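# Place four cartons flat inside the blue container

## Task

Move all four cartons into the blue container. Each one must lie flat on the container's floor with the same face up as when it started, and must stay there on its own without the robot holding it. When finished, release suction and pull the tool away.

## Robot and tools

ROBOT. A single arm with a suction cup on its end. Joints from base to tip: waist, shoulder, elbow, forearm roll, wrist pitch, wrist roll. The tracked point is the cup point, the middle of the cup's rim. The cup opens along the cup point's own +z axis, so pointing it down means its +z faces the table. About 4 cm behind the rim the tool widens to roughly 9 cm sideways (body and wrist camera), so keep that clear of container walls.

FRAME. Everything is in the scene frame: origin on the table surface under the arm's base, +z up, +y to the left when facing along +x. Positions are metres, orientations are quaternions written w first (qw, qx, qy, qz). The reported cup position gets less accurate at long reach, and the base may sit slightly tilted.

THE ROW. Every command uses one row of 8 numbers for the one arm: x, y, z, qw, qx, qy, qz, suction. The first seven are an absolute target pose of the cup point in the scene frame, not an offset. The eighth controls the vacuum and must be within -1 to 1: above 0.01 switches suction on, 0.01 or less switches it off, and it stays as last set. Send the desired quaternion in every row rather than copying a possibly drifted one from the last result. A target more than 0.6 m away from the last reported position, along any axis of the cup point as oriented then, is refused and nothing moves. Each control step the command is also trimmed to at most 70 mm and 16 degrees from where the cup point currently is; position wins over orientation if both cannot be met.

TOOLS.
execute_actions(actions, pictures): actions is a list holding one item or none. An empty list just reports the state (with pictures). An action item {"rows": [...], "steps": n} gives 1 to 15 rows, each applied for one step of 1/30 s; the last row repeats if steps exceed rows; steps defaults to 15 and must be at least 4. A wait item {"steps": n} (up to 300) sends nothing and counts from the previous result, including the time you spend writing. The result is taken 4 steps before the action ends; those leftover steps run while you reply. After an action the arm only continues to the last trimmed pose, so check the reported pose and send the rest. A "Hand target" line appears only when nothing is still pending. Set pictures true to get camera images with a non-empty action.
move(target, speed): target is one 8-number row as above. The cup point follows a straight path from where it is to that pose, taking 0.5 to 10 s (cut off at 10 s). speed is the path's top speed in m/s, 0.002 to 0.5, default 0.25; rotation limited to twice that in rad/s. The suction value is applied at the start. The path ignores obstacles, and the real cup can lag, wander or overshoot speed, especially with the arm nearly straight. The result adds a "move:" line: done (settled near target), off_target, moving, held or fault, plus the distance left and any limits (paced = pose clipped; held = a safety check blocked some steps, after which motion may jump fast).
wait(seconds): 0 to 10 s of letting the scene run with no new command.
zoom_image(camera, region): camera is cam_high, cam_low or cam_wrist; region is [x0, y0, x1, y1] in that camera's pixels, top-left origin, at most 504 by 504.
finished_scene(scene): give the current scene's number to end and grade it; irreversible. Replying with no tool call also ends everything.

CAMERAS. cam_high and cam_low are fixed (896x504); cam_wrist is a fisheye on the tool (616x616). Calibration is approximate, off by up to a couple of degrees and several millimetres.

RESULT LINES. The state gives end_effector_position and end_effector_quat_wxyz. suction_measured shows vacuum: near 0 with no seal, 0.83 or more on an airtight face, lower with leaks. part_present turns 1 at 0.50 and back to 0 below 0.45. "pose unreachable" and HELD mark steps the clearance check changed or blocked (the mount under the base counts as arm). Flange force is the estimated outside force on the tool, noisy, including any held weight; "no reading" means none available. MOTOR HOT warns of overheating; OVER-TEMPERATURE FAULT means brakes engaged until cooled.

PICKING AND PLACING. With suction on, press the 36 mm rim onto a smooth flat face of a carton so it seals all round; avoid edges, seams and holes. Under vacuum the cup shrinks, so the carton rides up to about 12 mm nearer the tool. To release, set the carton down on the container floor, then switch suction off, and lift at least 15 mm before it is truly free. Keep each carton's top face up. A cup sealed on the table pins the tool; turn suction off.

AVOID. The arm is stiff: commanding even slightly below a firm surface can trigger a fault. Contact torque at a joint's load limit (152 N m for waist, shoulder, elbow; 38 N m for the three wrist joints) or 150 N of outside force stops the arm for 10 s and cancels the rest of the call. Approach contacts slowly. Do not drop, slam or knock anything, and never push items off the table. Loose objects may occasionally get nudged by outside disturbances.

Each tool is called after "Emit:" by a JSON object that holds its "fn" and its "kwargs", one argument or row to a line.

## Session

Emit:
{"fn": "execute_actions", "kwargs": {
  "actions": []
}}

Scene clock: 0.00 s of 6000.00 s.
end_effector_position=(+0.4962, -0.0208, +0.3280) suction_measured=0.00 part_present=0 end_effector_quat_wxyz=(+0.008, +0.021, +1.000, +0.002)
Joint positions: [ 0.263  0.133  0.194 -0.003 -1.63  -0.261]
Joint velocities: [-0.001  0.    -0.001  0.001  0.001 -0.   ]
Flange force (N, the push that the arm receives, along the end effector's own x y z axes): no reading
Hand target: +0.496, -0.021, +0.328; +0.008, +0.021, +1.000, +0.002

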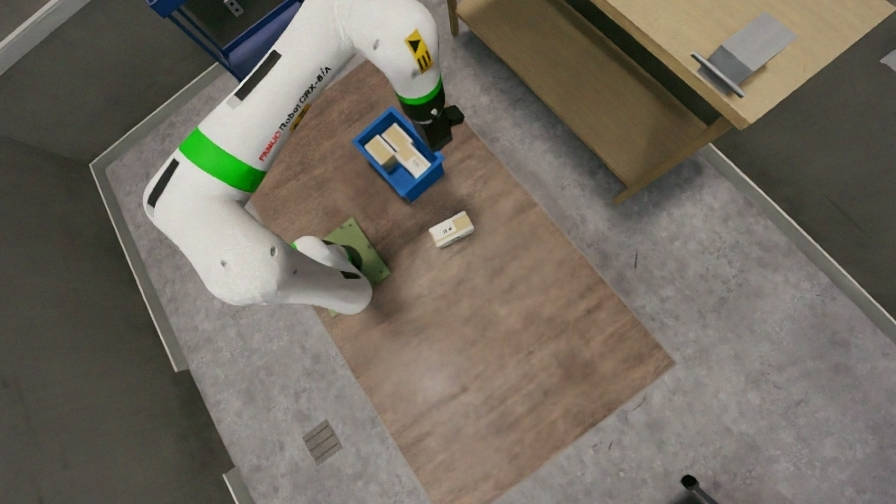

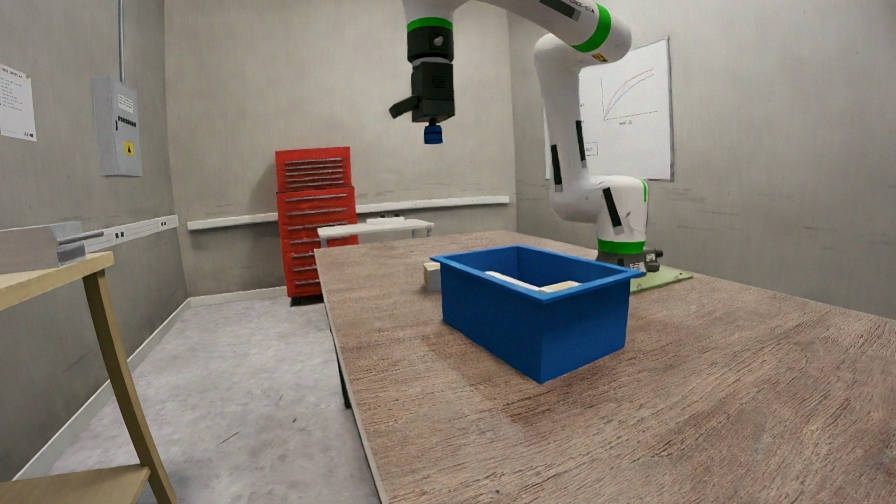

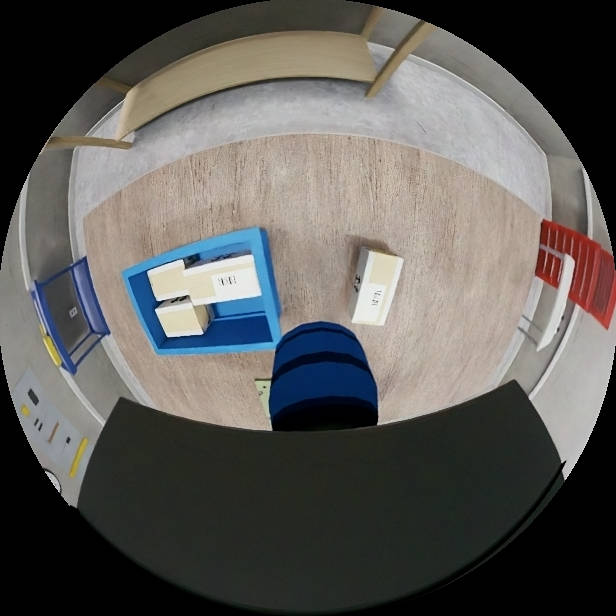

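Emit:
{"fn": "move", "kwargs": {
  "target": [0.42,0.16,0.33,0,0,1,0,0]
}}

Emit:
{"fn": "zoom_image", "kwargs": {
  "camera": "cam_wrist",
  "region": [150,130,510,370]
}}

Scene clock: 1.50 s of 6000.00 s.
end_effector_position=(+0.4195, +0.1603, +0.3302) suction_measured=0.00 part_present=0 end_effector_quat_wxyz=(-0.001, +0.000, +1.000, +0.000)
Joint positions: [ 0.69   0.024  0.086 -0.009 -1.646 -0.648]
Joint velocities: [ 0.     0.003  0.002 -0.     0.     0.   ]
Flange force (N, the push that the arm receives, along the end effector's own x y z axes): [5.4 -1.5 3.7]
Hand target: +0.420, +0.160, +0.330; -0.001, -0.000, +1.000, +0.000
Off the commanded pose: 0.001 m, 0 deg.
Kept back: nothing.
move: done
camera_calibration (this result's frames):
cam_wrist: T_world_to_cam=[[0.0116716, -0.999888, 0.00941893, 0.154934], [-0.885557, -0.00596153, 0.464493, 0.242375], [-0.464385, -0.0137624, -0.885527, 0.570263], [0, 0, 0, 1]] pos_world=[0.47765, 0.16421, 0.390942]

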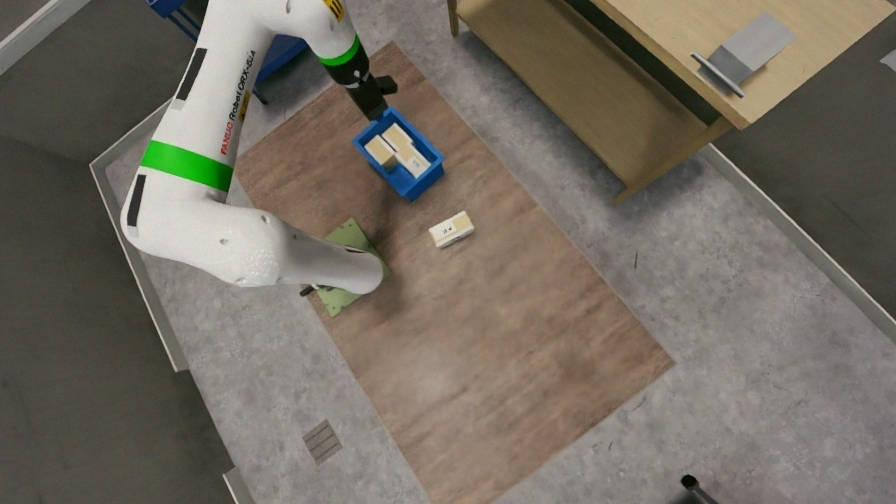

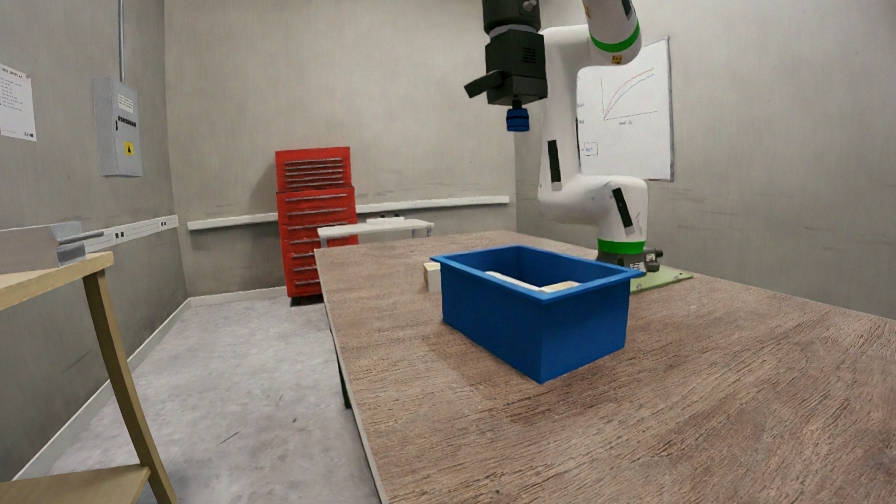

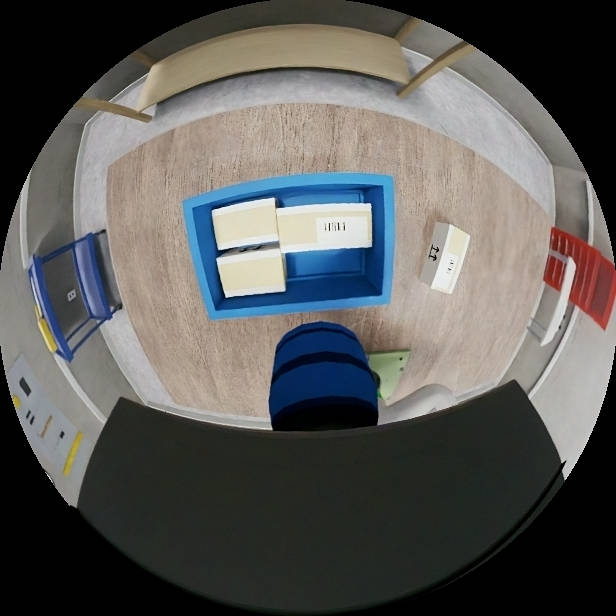

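Region (150, 130, 510, 370) of cam_wrist's 616x616 image, scaled by 1.400, with more detail than that image has.

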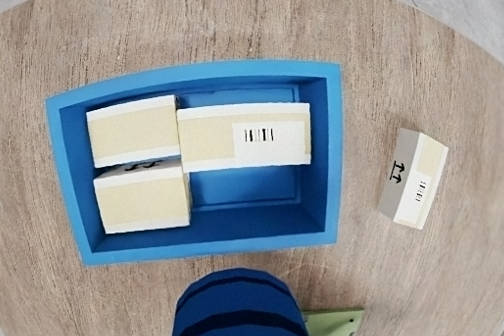

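Emit:
{"fn": "move", "kwargs": {
  "target": [0.452,0.14,0.11,0,-0.737,0.676,0,1]
}}

Emit:
{"fn": "move", "kwargs": {
  "target": [0.452,0.14,0.072,0,-0.737,0.676,0,1],
  "speed": 0.02
}}

Scene clock: 6.30 s of 6000.00 s.
end_effector_position=(+0.4521, +0.1398, +0.1099) suction_measured=0.00 part_present=0 end_effector_quat_wxyz=(-0.000, +0.736, -0.676, +0.000)
Joint positions: [ 0.615  0.182 -0.27  -0.007 -1.131  1.086]
Joint velocities: [ 0.     0.    -0.001 -0.     0.001  0.   ]
Flange force (N, the push that the arm receives, along the end effector's own x y z axes): [-0.9 7.1 0.1]
Hand target: +0.452, +0.140, +0.110; -0.000, +0.736, -0.676, +0.000
Off the commanded pose: 0.000 m, 0 deg.
Kept back: nothing.
move: done
camera_calibration (this result's frames):
cam_wrist: T_world_to_cam=[[0.995288, 0.0964175, 0.0102482, -0.461906], [0.0807028, -0.882349, 0.463624, 0.0592477], [0.0537439, -0.460612, -0.885973, 0.218317], [0, 0, 0, 1]] pos_world=[0.443215, 0.197372, 0.170688]

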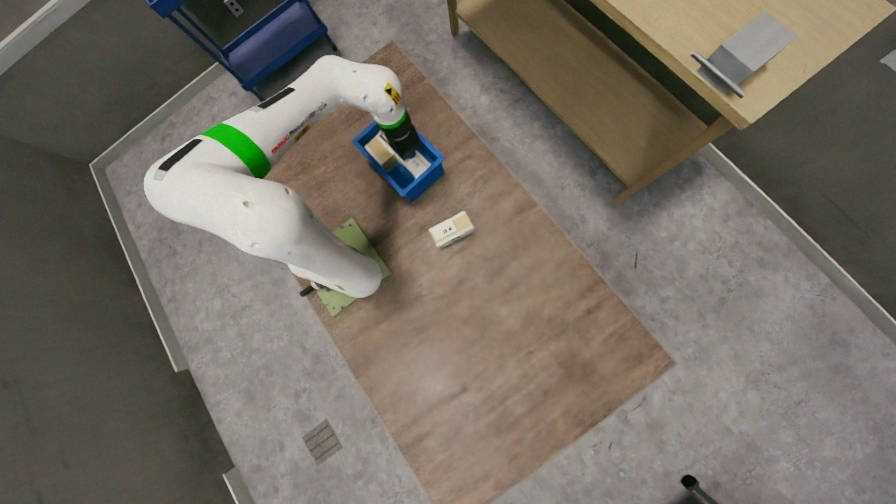

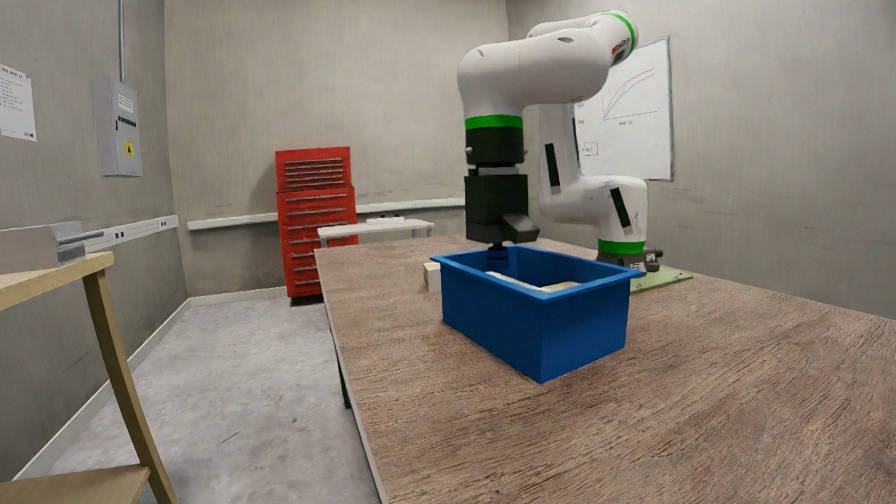

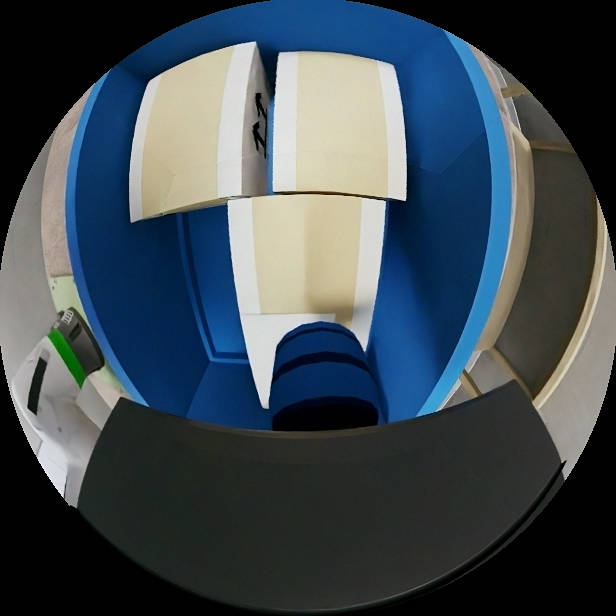

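Scene clock: 8.43 s of 6000.00 s.
end_effector_position=(+0.4520, +0.1400, +0.0720) suction_measured=0.91 part_present=1 end_effector_quat_wxyz=(+0.000, +0.737, -0.676, +0.000)
Joint positions: [ 0.616  0.227 -0.315 -0.008 -1.041  1.087]
Joint velocities: [ 0.     0.     0.    -0.002  0.001  0.   ]
Flange force (N, the push that the arm receives, along the end effector's own x y z axes): [-0.4 6.4 2.1]
Hand target: +0.452, +0.140, +0.072; +0.000, +0.737, -0.676, +0.000
Off the commanded pose: 0.000 m, 0 deg.
Kept back: nothing.
move: done
camera_calibration (this result's frames):
cam_wrist: T_world_to_cam=[[0.995173, 0.097631, 0.00997524, -0.461578], [0.0819171, -0.882346, 0.463416, 0.0764226], [0.0540454, -0.460362, -0.886085, 0.184657], [0, 0, 0, 1]] pos_world=[0.44311, 0.197504, 0.13281]

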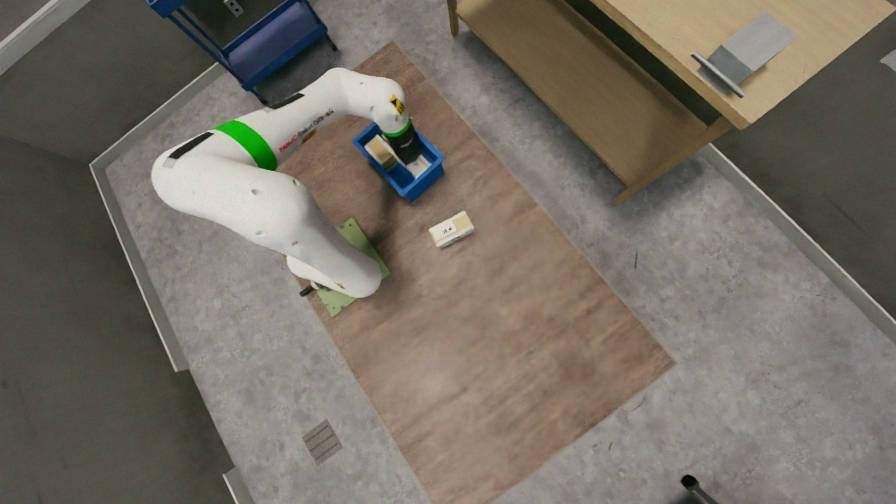

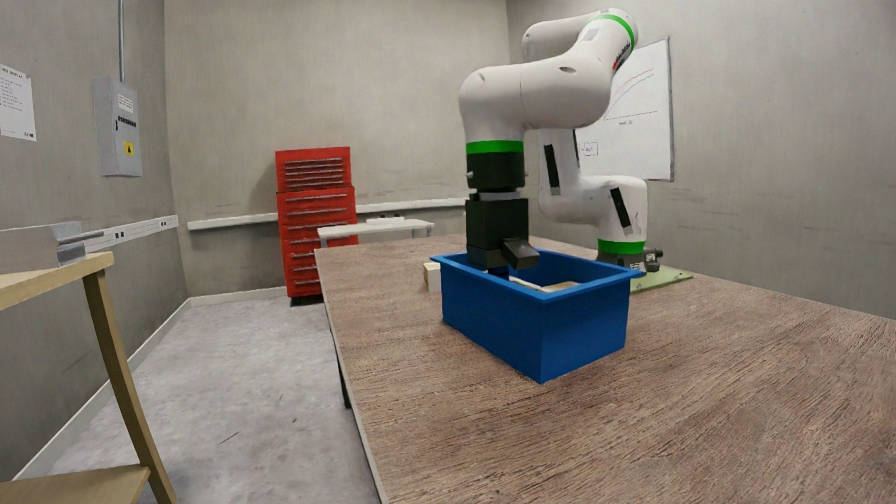

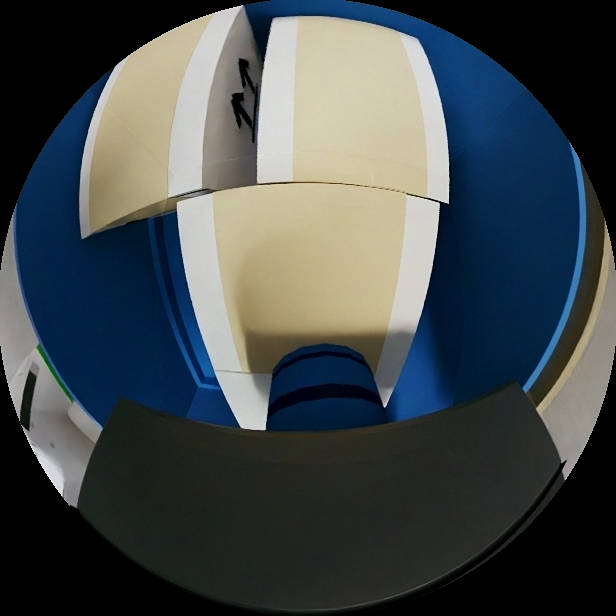

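Emit:
{"fn": "move", "kwargs": {
  "target": [0.467,0.140,0.072,0,-0.737,0.676,0,1],
  "speed": 0.01
}}

Scene clock: 10.40 s of 6000.00 s.
end_effector_position=(+0.4670, +0.1400, +0.0720) suction_measured=0.91 part_present=1 end_effector_quat_wxyz=(-0.000, +0.737, -0.676, +0.000)
Joint positions: [ 0.599  0.26  -0.274 -0.007 -1.05   1.105]
Joint velocities: [0.    0.    0.001 0.    0.002 0.   ]
Flange force (N, the push that the arm receives, along the end effector's own x y z axes): [-2.0 6.5 1.8]
Hand target: +0.467, +0.140, +0.072; -0.000, +0.737, -0.676, +0.000
Off the commanded pose: 0.000 m, 0 deg.
Kept back: nothing.
move: done
camera_calibration (this result's frames):
cam_wrist: T_world_to_cam=[[0.995146, 0.0979077, 0.00997195, -0.476542], [0.0821673, -0.882352, 0.463361, 0.0750888], [0.0541653, -0.460292, -0.886114, 0.183786], [0, 0, 0, 1]] pos_world=[0.458104, 0.197507, 0.132814]

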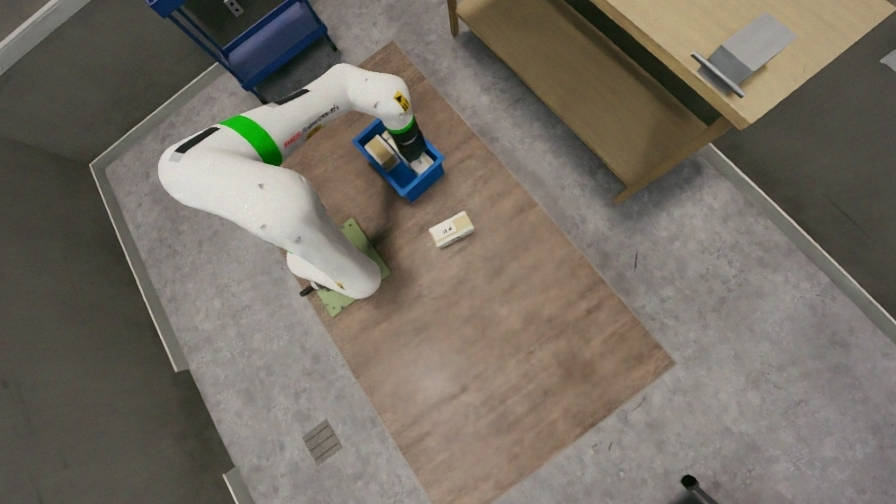

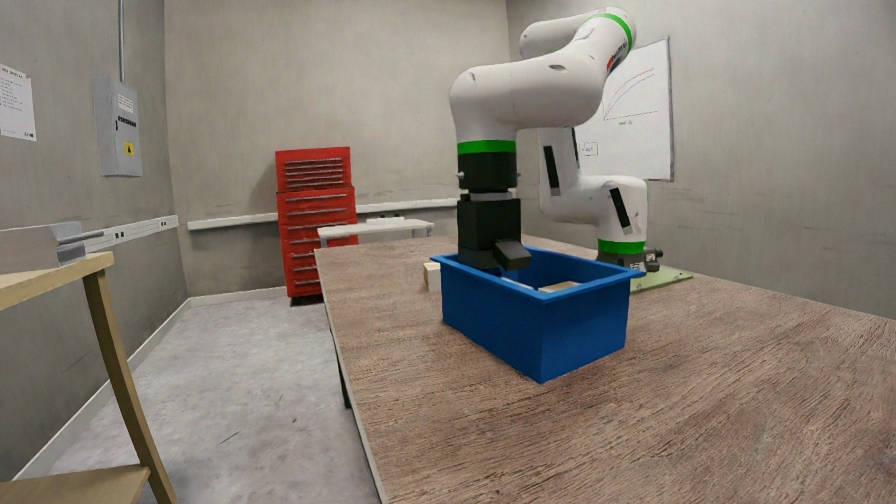

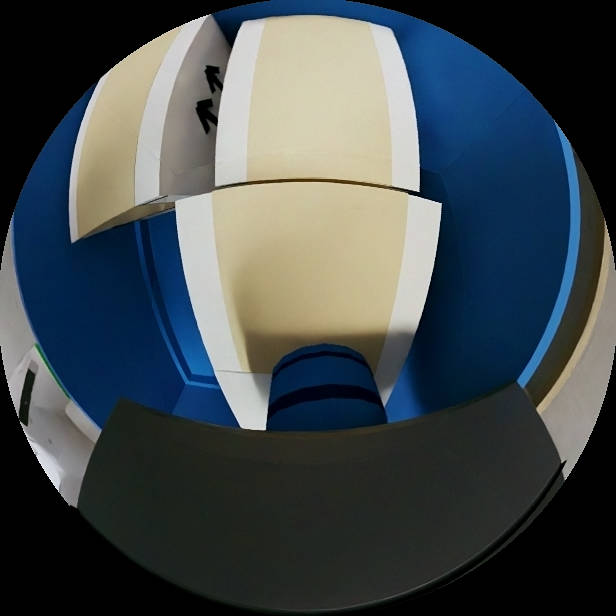

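A bit further, and lower.

Emit:
{"fn": "move", "kwargs": {
  "target": [0.472,0.140,0.065,0,-0.737,0.676,0,1],
  "speed": 0.008
}}

Scene clock: 21.63 s of 6000.00 s.
end_effector_position=(+0.4708, +0.1398, +0.0681) suction_measured=0.91 part_present=1 end_effector_quat_wxyz=(+0.000, +0.737, -0.676, +0.000)
Joint positions: [ 0.594  0.273 -0.267 -0.007 -1.043  1.109]
Joint velocities: [-0.     0.    -0.    -0.    -0.002 -0.   ]
Flange force (N, the push that the arm receives, along the end effector's own x y z axes): [-3.9 16.4 -28.6]
Hand target: +0.471, +0.140, +0.068; +0.000, +0.737, -0.676, +0.000
Off the commanded pose: 0.003 m, 0 deg.
FORCE FAULT: contact force on the arm reached its limit, and the arm stopped for 10 seconds. The contact can be on any part of the arm, not only on its tool. The arm's remaining commands of this call were not run. The arm holds still and accepts commands again. Move the arm away from the contact; if what it grips holds it there, let go first. Pushing or pulling that hard again can fault the arm again.
Kept back: nothing.
move: fault
camera_calibration (this result's frames):
cam_wrist: T_world_to_cam=[[0.995136, 0.0980317, 0.00965966, -0.480201], [0.0824062, -0.882201, 0.463606, 0.0762865], [0.0539699, -0.460555, -0.885989, 0.180223], [0, 0, 0, 1]] pos_world=[0.461853, 0.197378, 0.128948]

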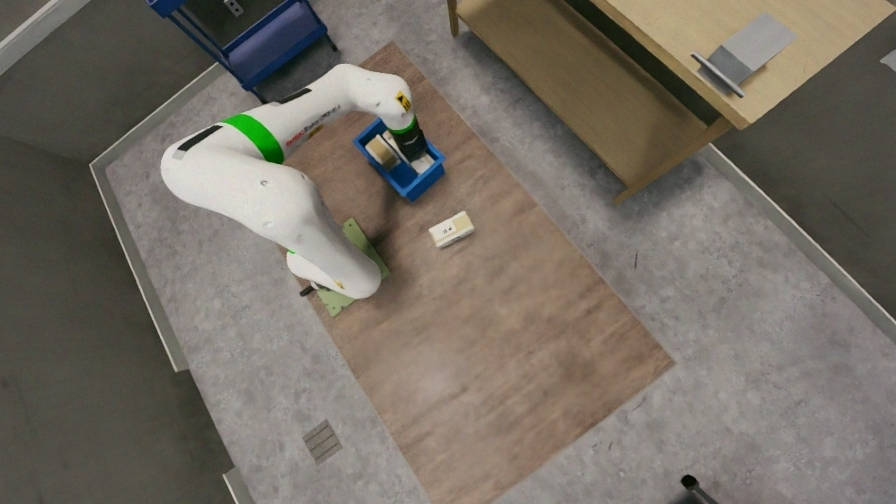

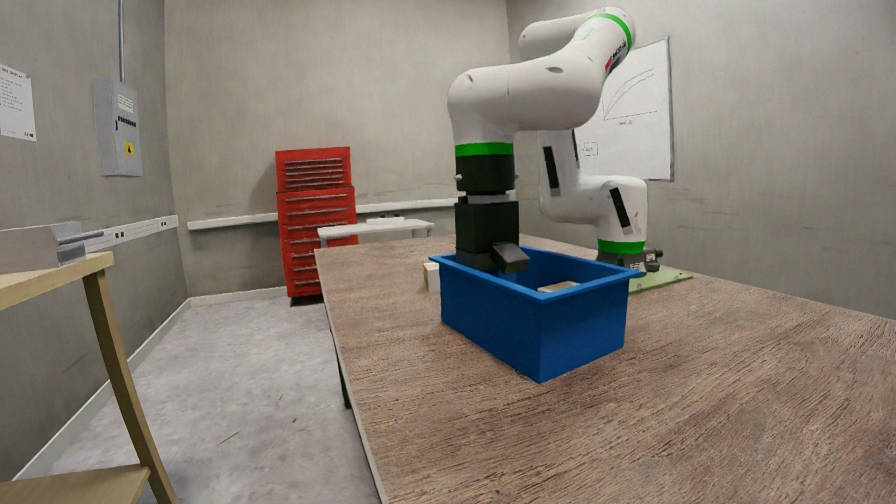

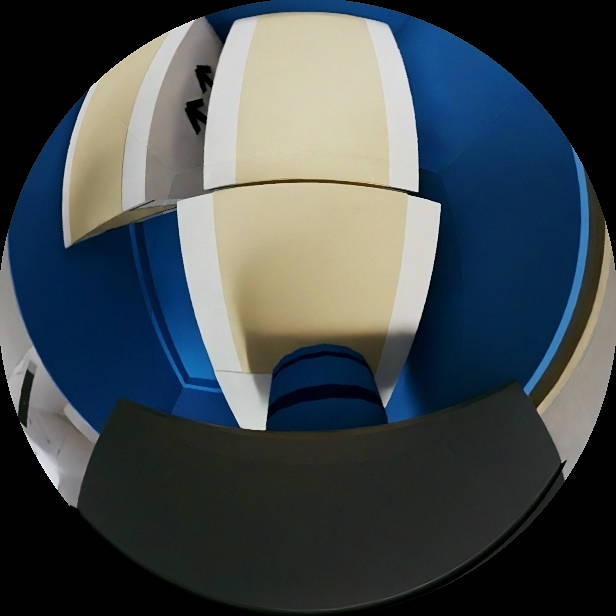

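Emit:
{"fn": "move", "kwargs": {
  "target": [0.4708,0.140,0.070,0,-0.737,0.676,0,0],
  "speed": 0.005
}}

Emit:
{"fn": "move", "kwargs": {
  "target": [0.45,0.09,0.27,0,-0.737,0.676,0,0],
  "speed": 0.15
}}

Scene clock: 22.57 s of 6000.00 s.
end_effector_position=(+0.4708, +0.1400, +0.0700) suction_measured=0.00 part_present=0 end_effector_quat_wxyz=(+0.000, +0.737, -0.676, -0.000)
Joint positions: [ 0.595  0.271 -0.265 -0.007 -1.047  1.109]
Joint velocities: [-0.001  0.001  0.001 -0.001 -0.002  0.   ]
Flange force (N, the push that the arm receives, along the end effector's own x y z axes): [0.8 12.8 -13.6]
Hand target: +0.471, +0.140, +0.070; -0.000, +0.737, -0.676, -0.000
Off the commanded pose: 0.000 m, 0 deg.
Kept back: nothing.
move: done
camera_calibration (this result's frames):
cam_wrist: T_world_to_cam=[[0.995153, 0.0978413, 0.00990523, -0.480283], [0.0821397, -0.882359, 0.463353, 0.0757088], [0.0540751, -0.460293, -0.886118, 0.181866], [0, 0, 0, 1]] pos_world=[0.461902, 0.197505, 0.130832]

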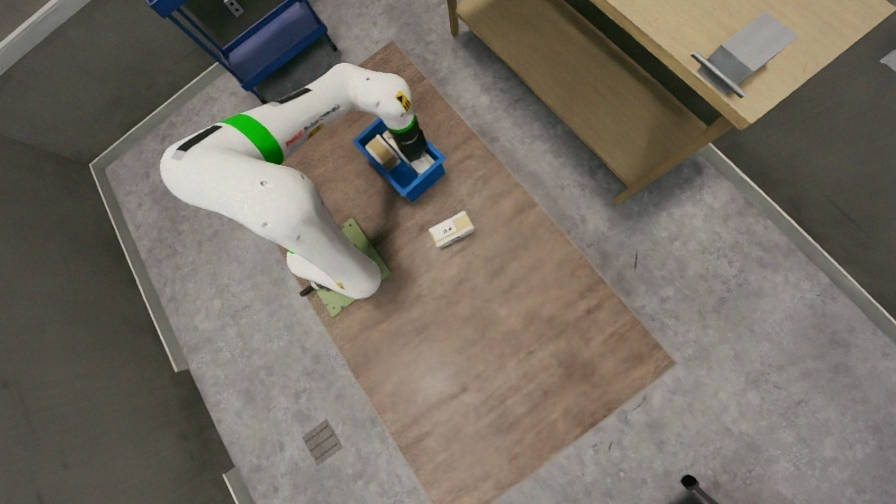

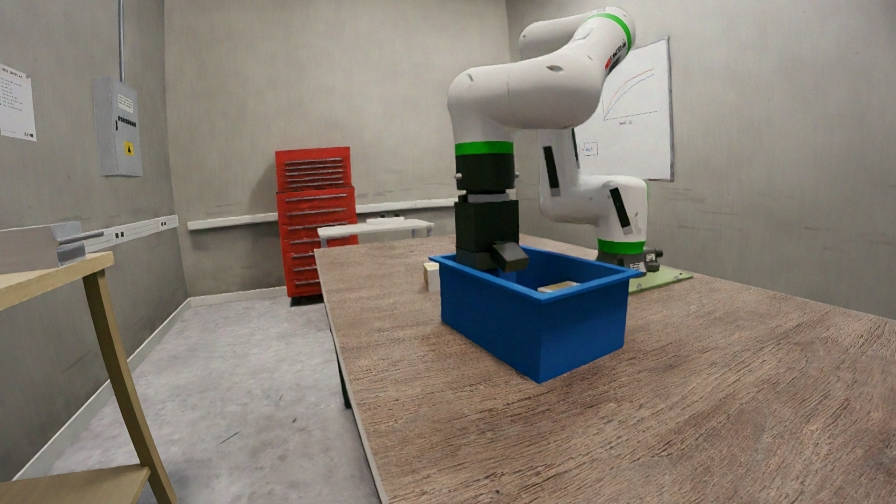

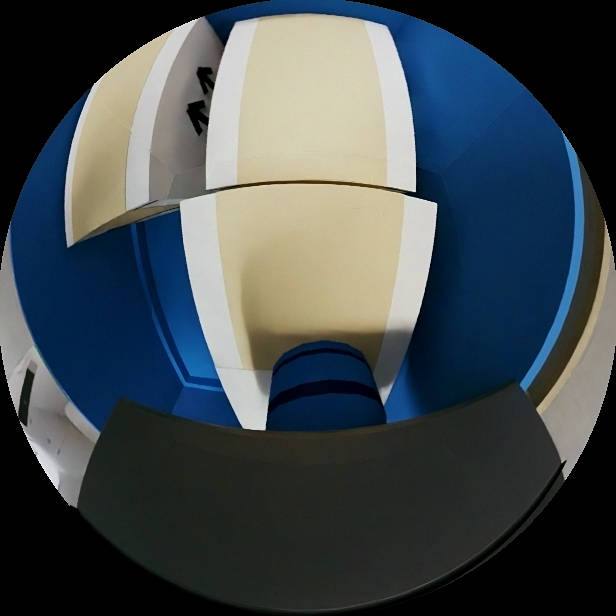

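Scene clock: 24.30 s of 6000.00 s.
end_effector_position=(+0.4501, +0.0900, +0.2703) suction_measured=0.00 part_present=0 end_effector_quat_wxyz=(-0.000, +0.737, -0.675, +0.000)
Joint positions: [ 0.52   0.048 -0.03  -0.006 -1.505  1.181]
Joint velocities: [-0.    -0.001 -0.    -0.003  0.001 -0.   ]
Flange force (N, the push that the arm receives, along the end effector's own x y z axes): [-0.4 7.7 2.3]
Hand target: +0.450, +0.090, +0.270; -0.000, +0.737, -0.675, -0.000
Off the commanded pose: 0.000 m, 0 deg.
Kept back: nothing.
move: done
camera_calibration (this result's frames):
cam_wrist: T_world_to_cam=[[0.995019, 0.0991555, 0.0102481, -0.456894], [0.0831612, -0.882383, 0.463125, -0.0598248], [0.0549642, -0.459966, -0.886234, 0.337057], [0, 0, 0, 1]] pos_world=[0.441068, 0.14755, 0.3311]

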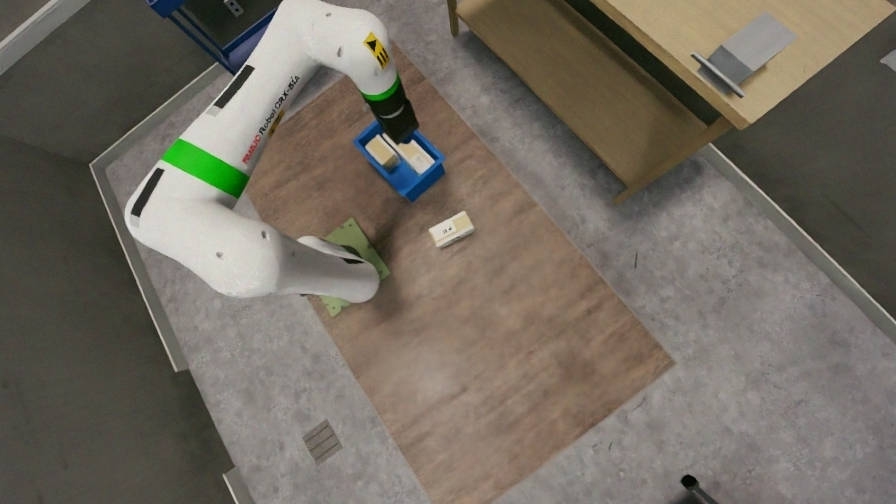

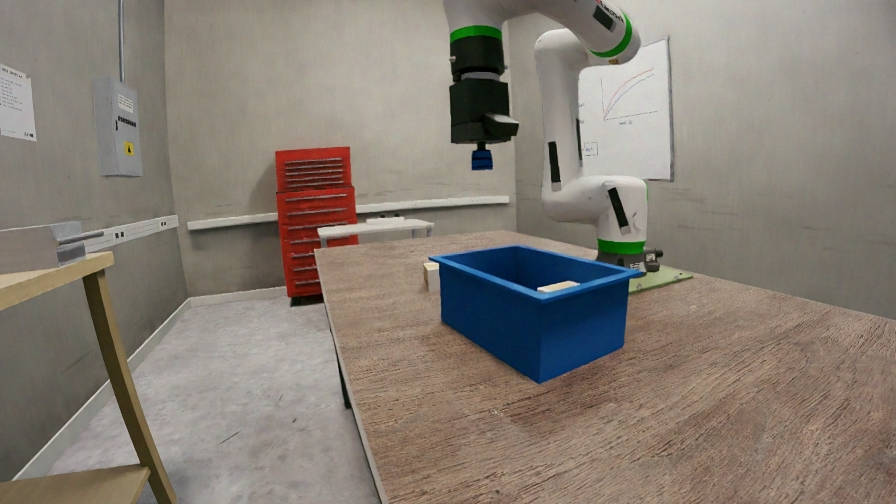

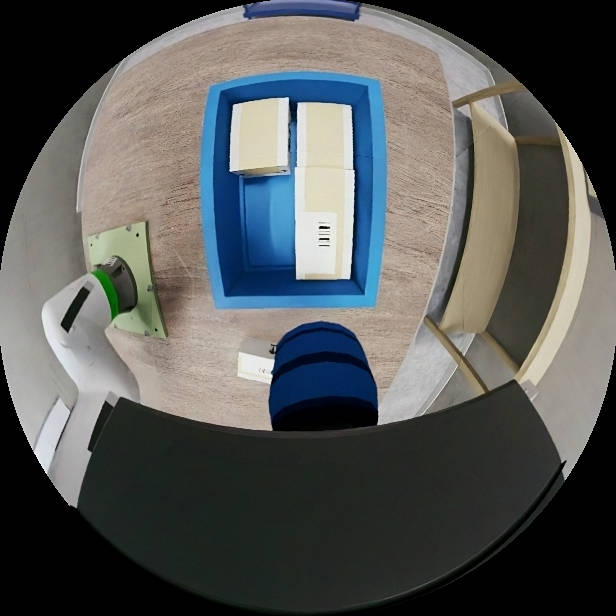

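Emit:
{"fn": "move", "kwargs": {
  "target": [0.40,-0.135,0.24,0,0.105,0.995,0,0],
  "speed": 0.4
}}

Scene clock: 27.40 s of 6000.00 s.
end_effector_position=(+0.4005, -0.1355, +0.2401) suction_measured=0.00 part_present=0 end_effector_quat_wxyz=(+0.001, +0.105, +0.994, -0.000)
Joint positions: [ 0.031 -0.04  -0.189  0.002 -1.434 -0.199]
Joint velocities: [ 0.    -0.001 -0.001  0.001  0.001 -0.001]
Flange force (N, the push that the arm receives, along the end effector's own x y z axes): [8.6 2.9 2.6]
Hand target: +0.400, -0.136, +0.240; +0.001, +0.105, +0.994, -0.000
Off the commanded pose: 0.001 m, 0 deg.
Kept back: nothing.
move: done
camera_calibration (this result's frames):
cam_wrist: T_world_to_cam=[[-0.197384, -0.980273, 0.0102625, -0.0536146], [-0.868573, 0.179727, 0.461821, 0.284615], [-0.454554, 0.0822422, -0.886914, 0.486961], [0, 0, 0, 1]] pos_world=[0.457976, -0.143759, 0.301001]

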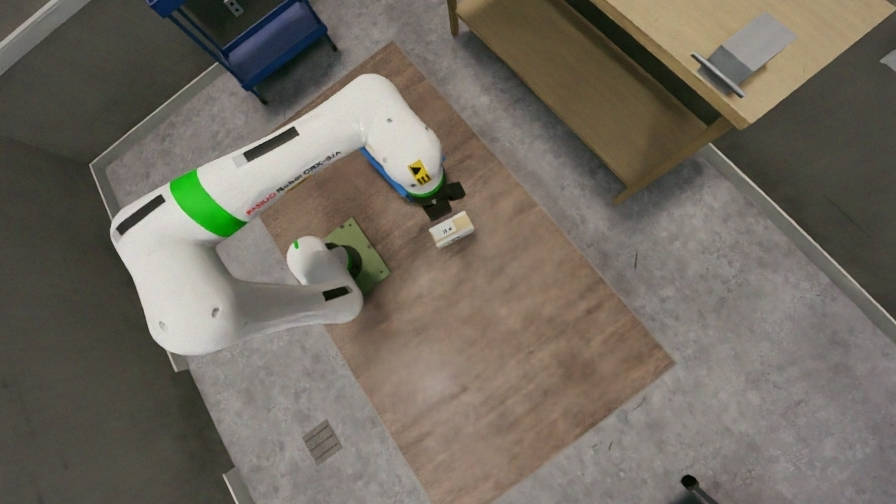

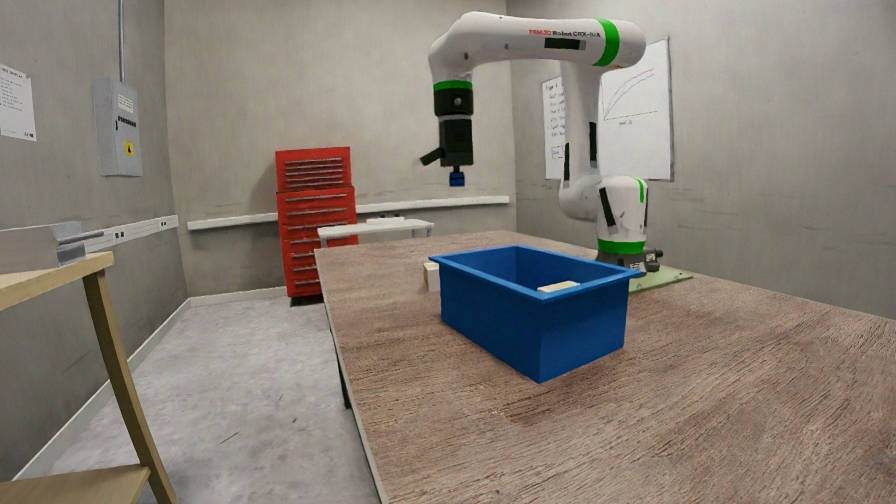

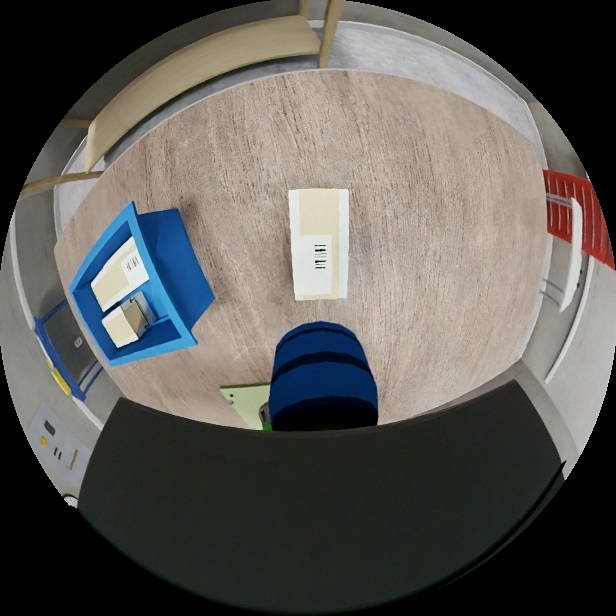

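Emit:
{"fn": "move", "kwargs": {
  "target": [0.416,-0.156,0.10,0,0.096,0.995,0,1]
}}

Emit:
{"fn": "move", "kwargs": {
  "target": [0.416,-0.156,0.068,0,0.096,0.995,0,1],
  "speed": 0.02
}}

Scene clock: 28.63 s of 6000.00 s.
end_effector_position=(+0.4160, -0.1562, +0.0999) suction_measured=0.00 part_present=0 end_effector_quat_wxyz=(+0.000, +0.096, +0.995, -0.000)
Joint positions: [-0.017  0.122 -0.366  0.003 -1.097 -0.134]
Joint velocities: [-0.     0.002  0.     0.001  0.    -0.   ]
Flange force (N, the push that the arm receives, along the end effector's own x y z axes): [9.7 3.2 0.7]
Hand target: +0.416, -0.156, +0.100; +0.000, +0.097, +0.995, -0.000
Off the commanded pose: 0.000 m, 0 deg.
Kept back: nothing.
move: done
camera_calibration (this result's frames):
cam_wrist: T_world_to_cam=[[-0.180538, -0.983514, 0.0102983, -0.0768846], [-0.870868, 0.164709, 0.463098, 0.365022], [-0.45716, 0.0746384, -0.886247, 0.371272], [0, 0, 0, 1]] pos_world=[0.473736, -0.163451, 0.160789]

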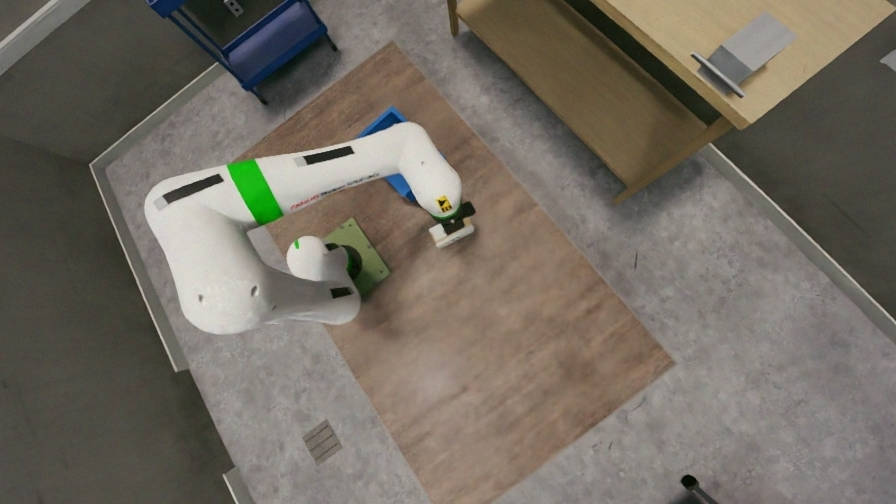

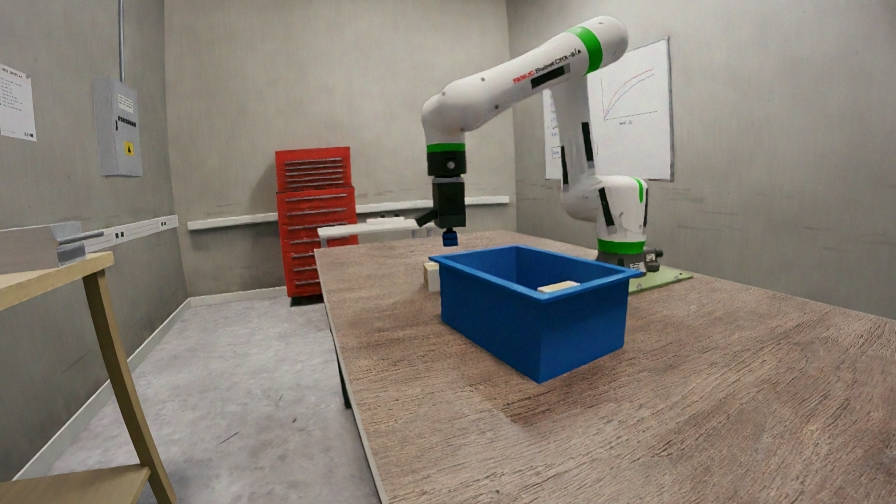

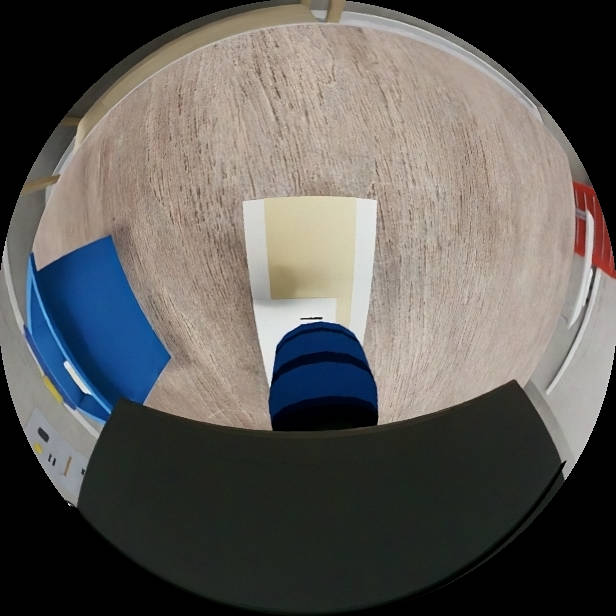

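Scene clock: 30.47 s of 6000.00 s.
end_effector_position=(+0.4160, -0.1560, +0.0680) suction_measured=0.00 part_present=0 end_effector_quat_wxyz=(+0.000, +0.096, +0.995, -0.000)
Joint positions: [-0.018  0.164 -0.404  0.002 -1.017 -0.134]
Joint velocities: [ 0.001 -0.    -0.001 -0.     0.    -0.   ]
Flange force (N, the push that the arm receives, along the end effector's own x y z axes): [6.7 3.3 -0.5]
Hand target: +0.416, -0.156, +0.068; +0.000, +0.096, +0.995, -0.000
Off the commanded pose: 0.000 m, 0 deg.
Kept back: nothing.
move: done
camera_calibration (this result's frames):
cam_wrist: T_world_to_cam=[[-0.179843, -0.983644, 0.0100023, -0.0767117], [-0.870895, 0.16394, 0.463321, 0.379671], [-0.457383, 0.0746141, -0.886134, 0.343018], [0, 0, 0, 1]] pos_world=[0.473748, -0.163294, 0.128818]

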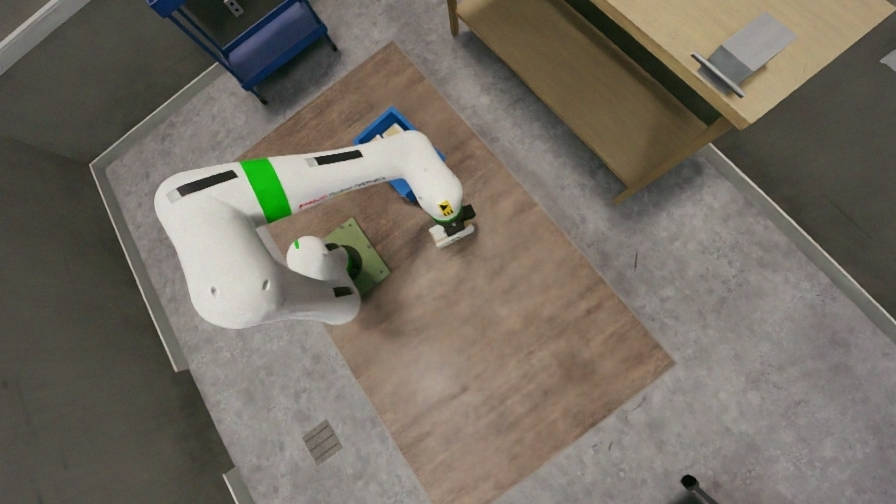

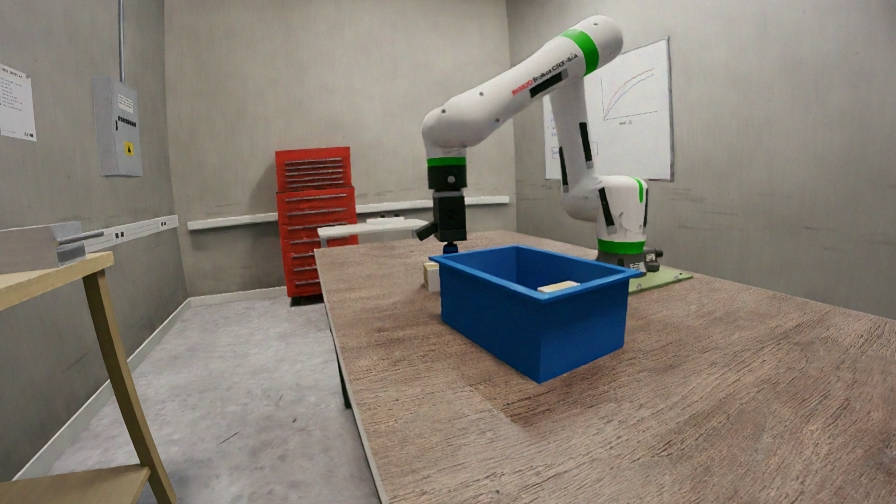

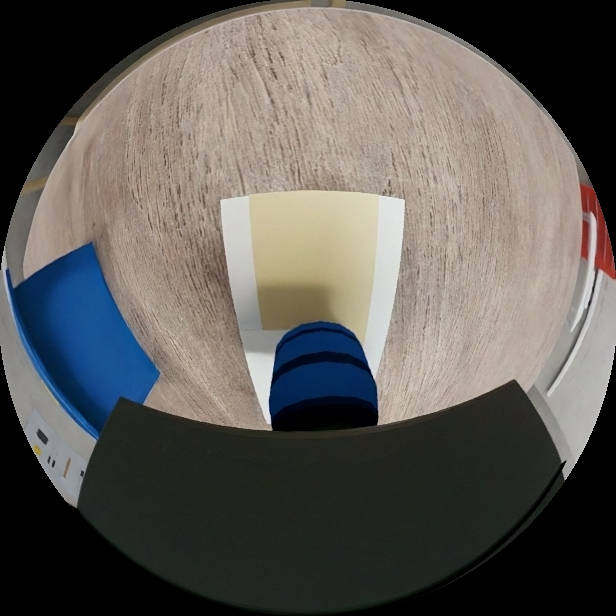

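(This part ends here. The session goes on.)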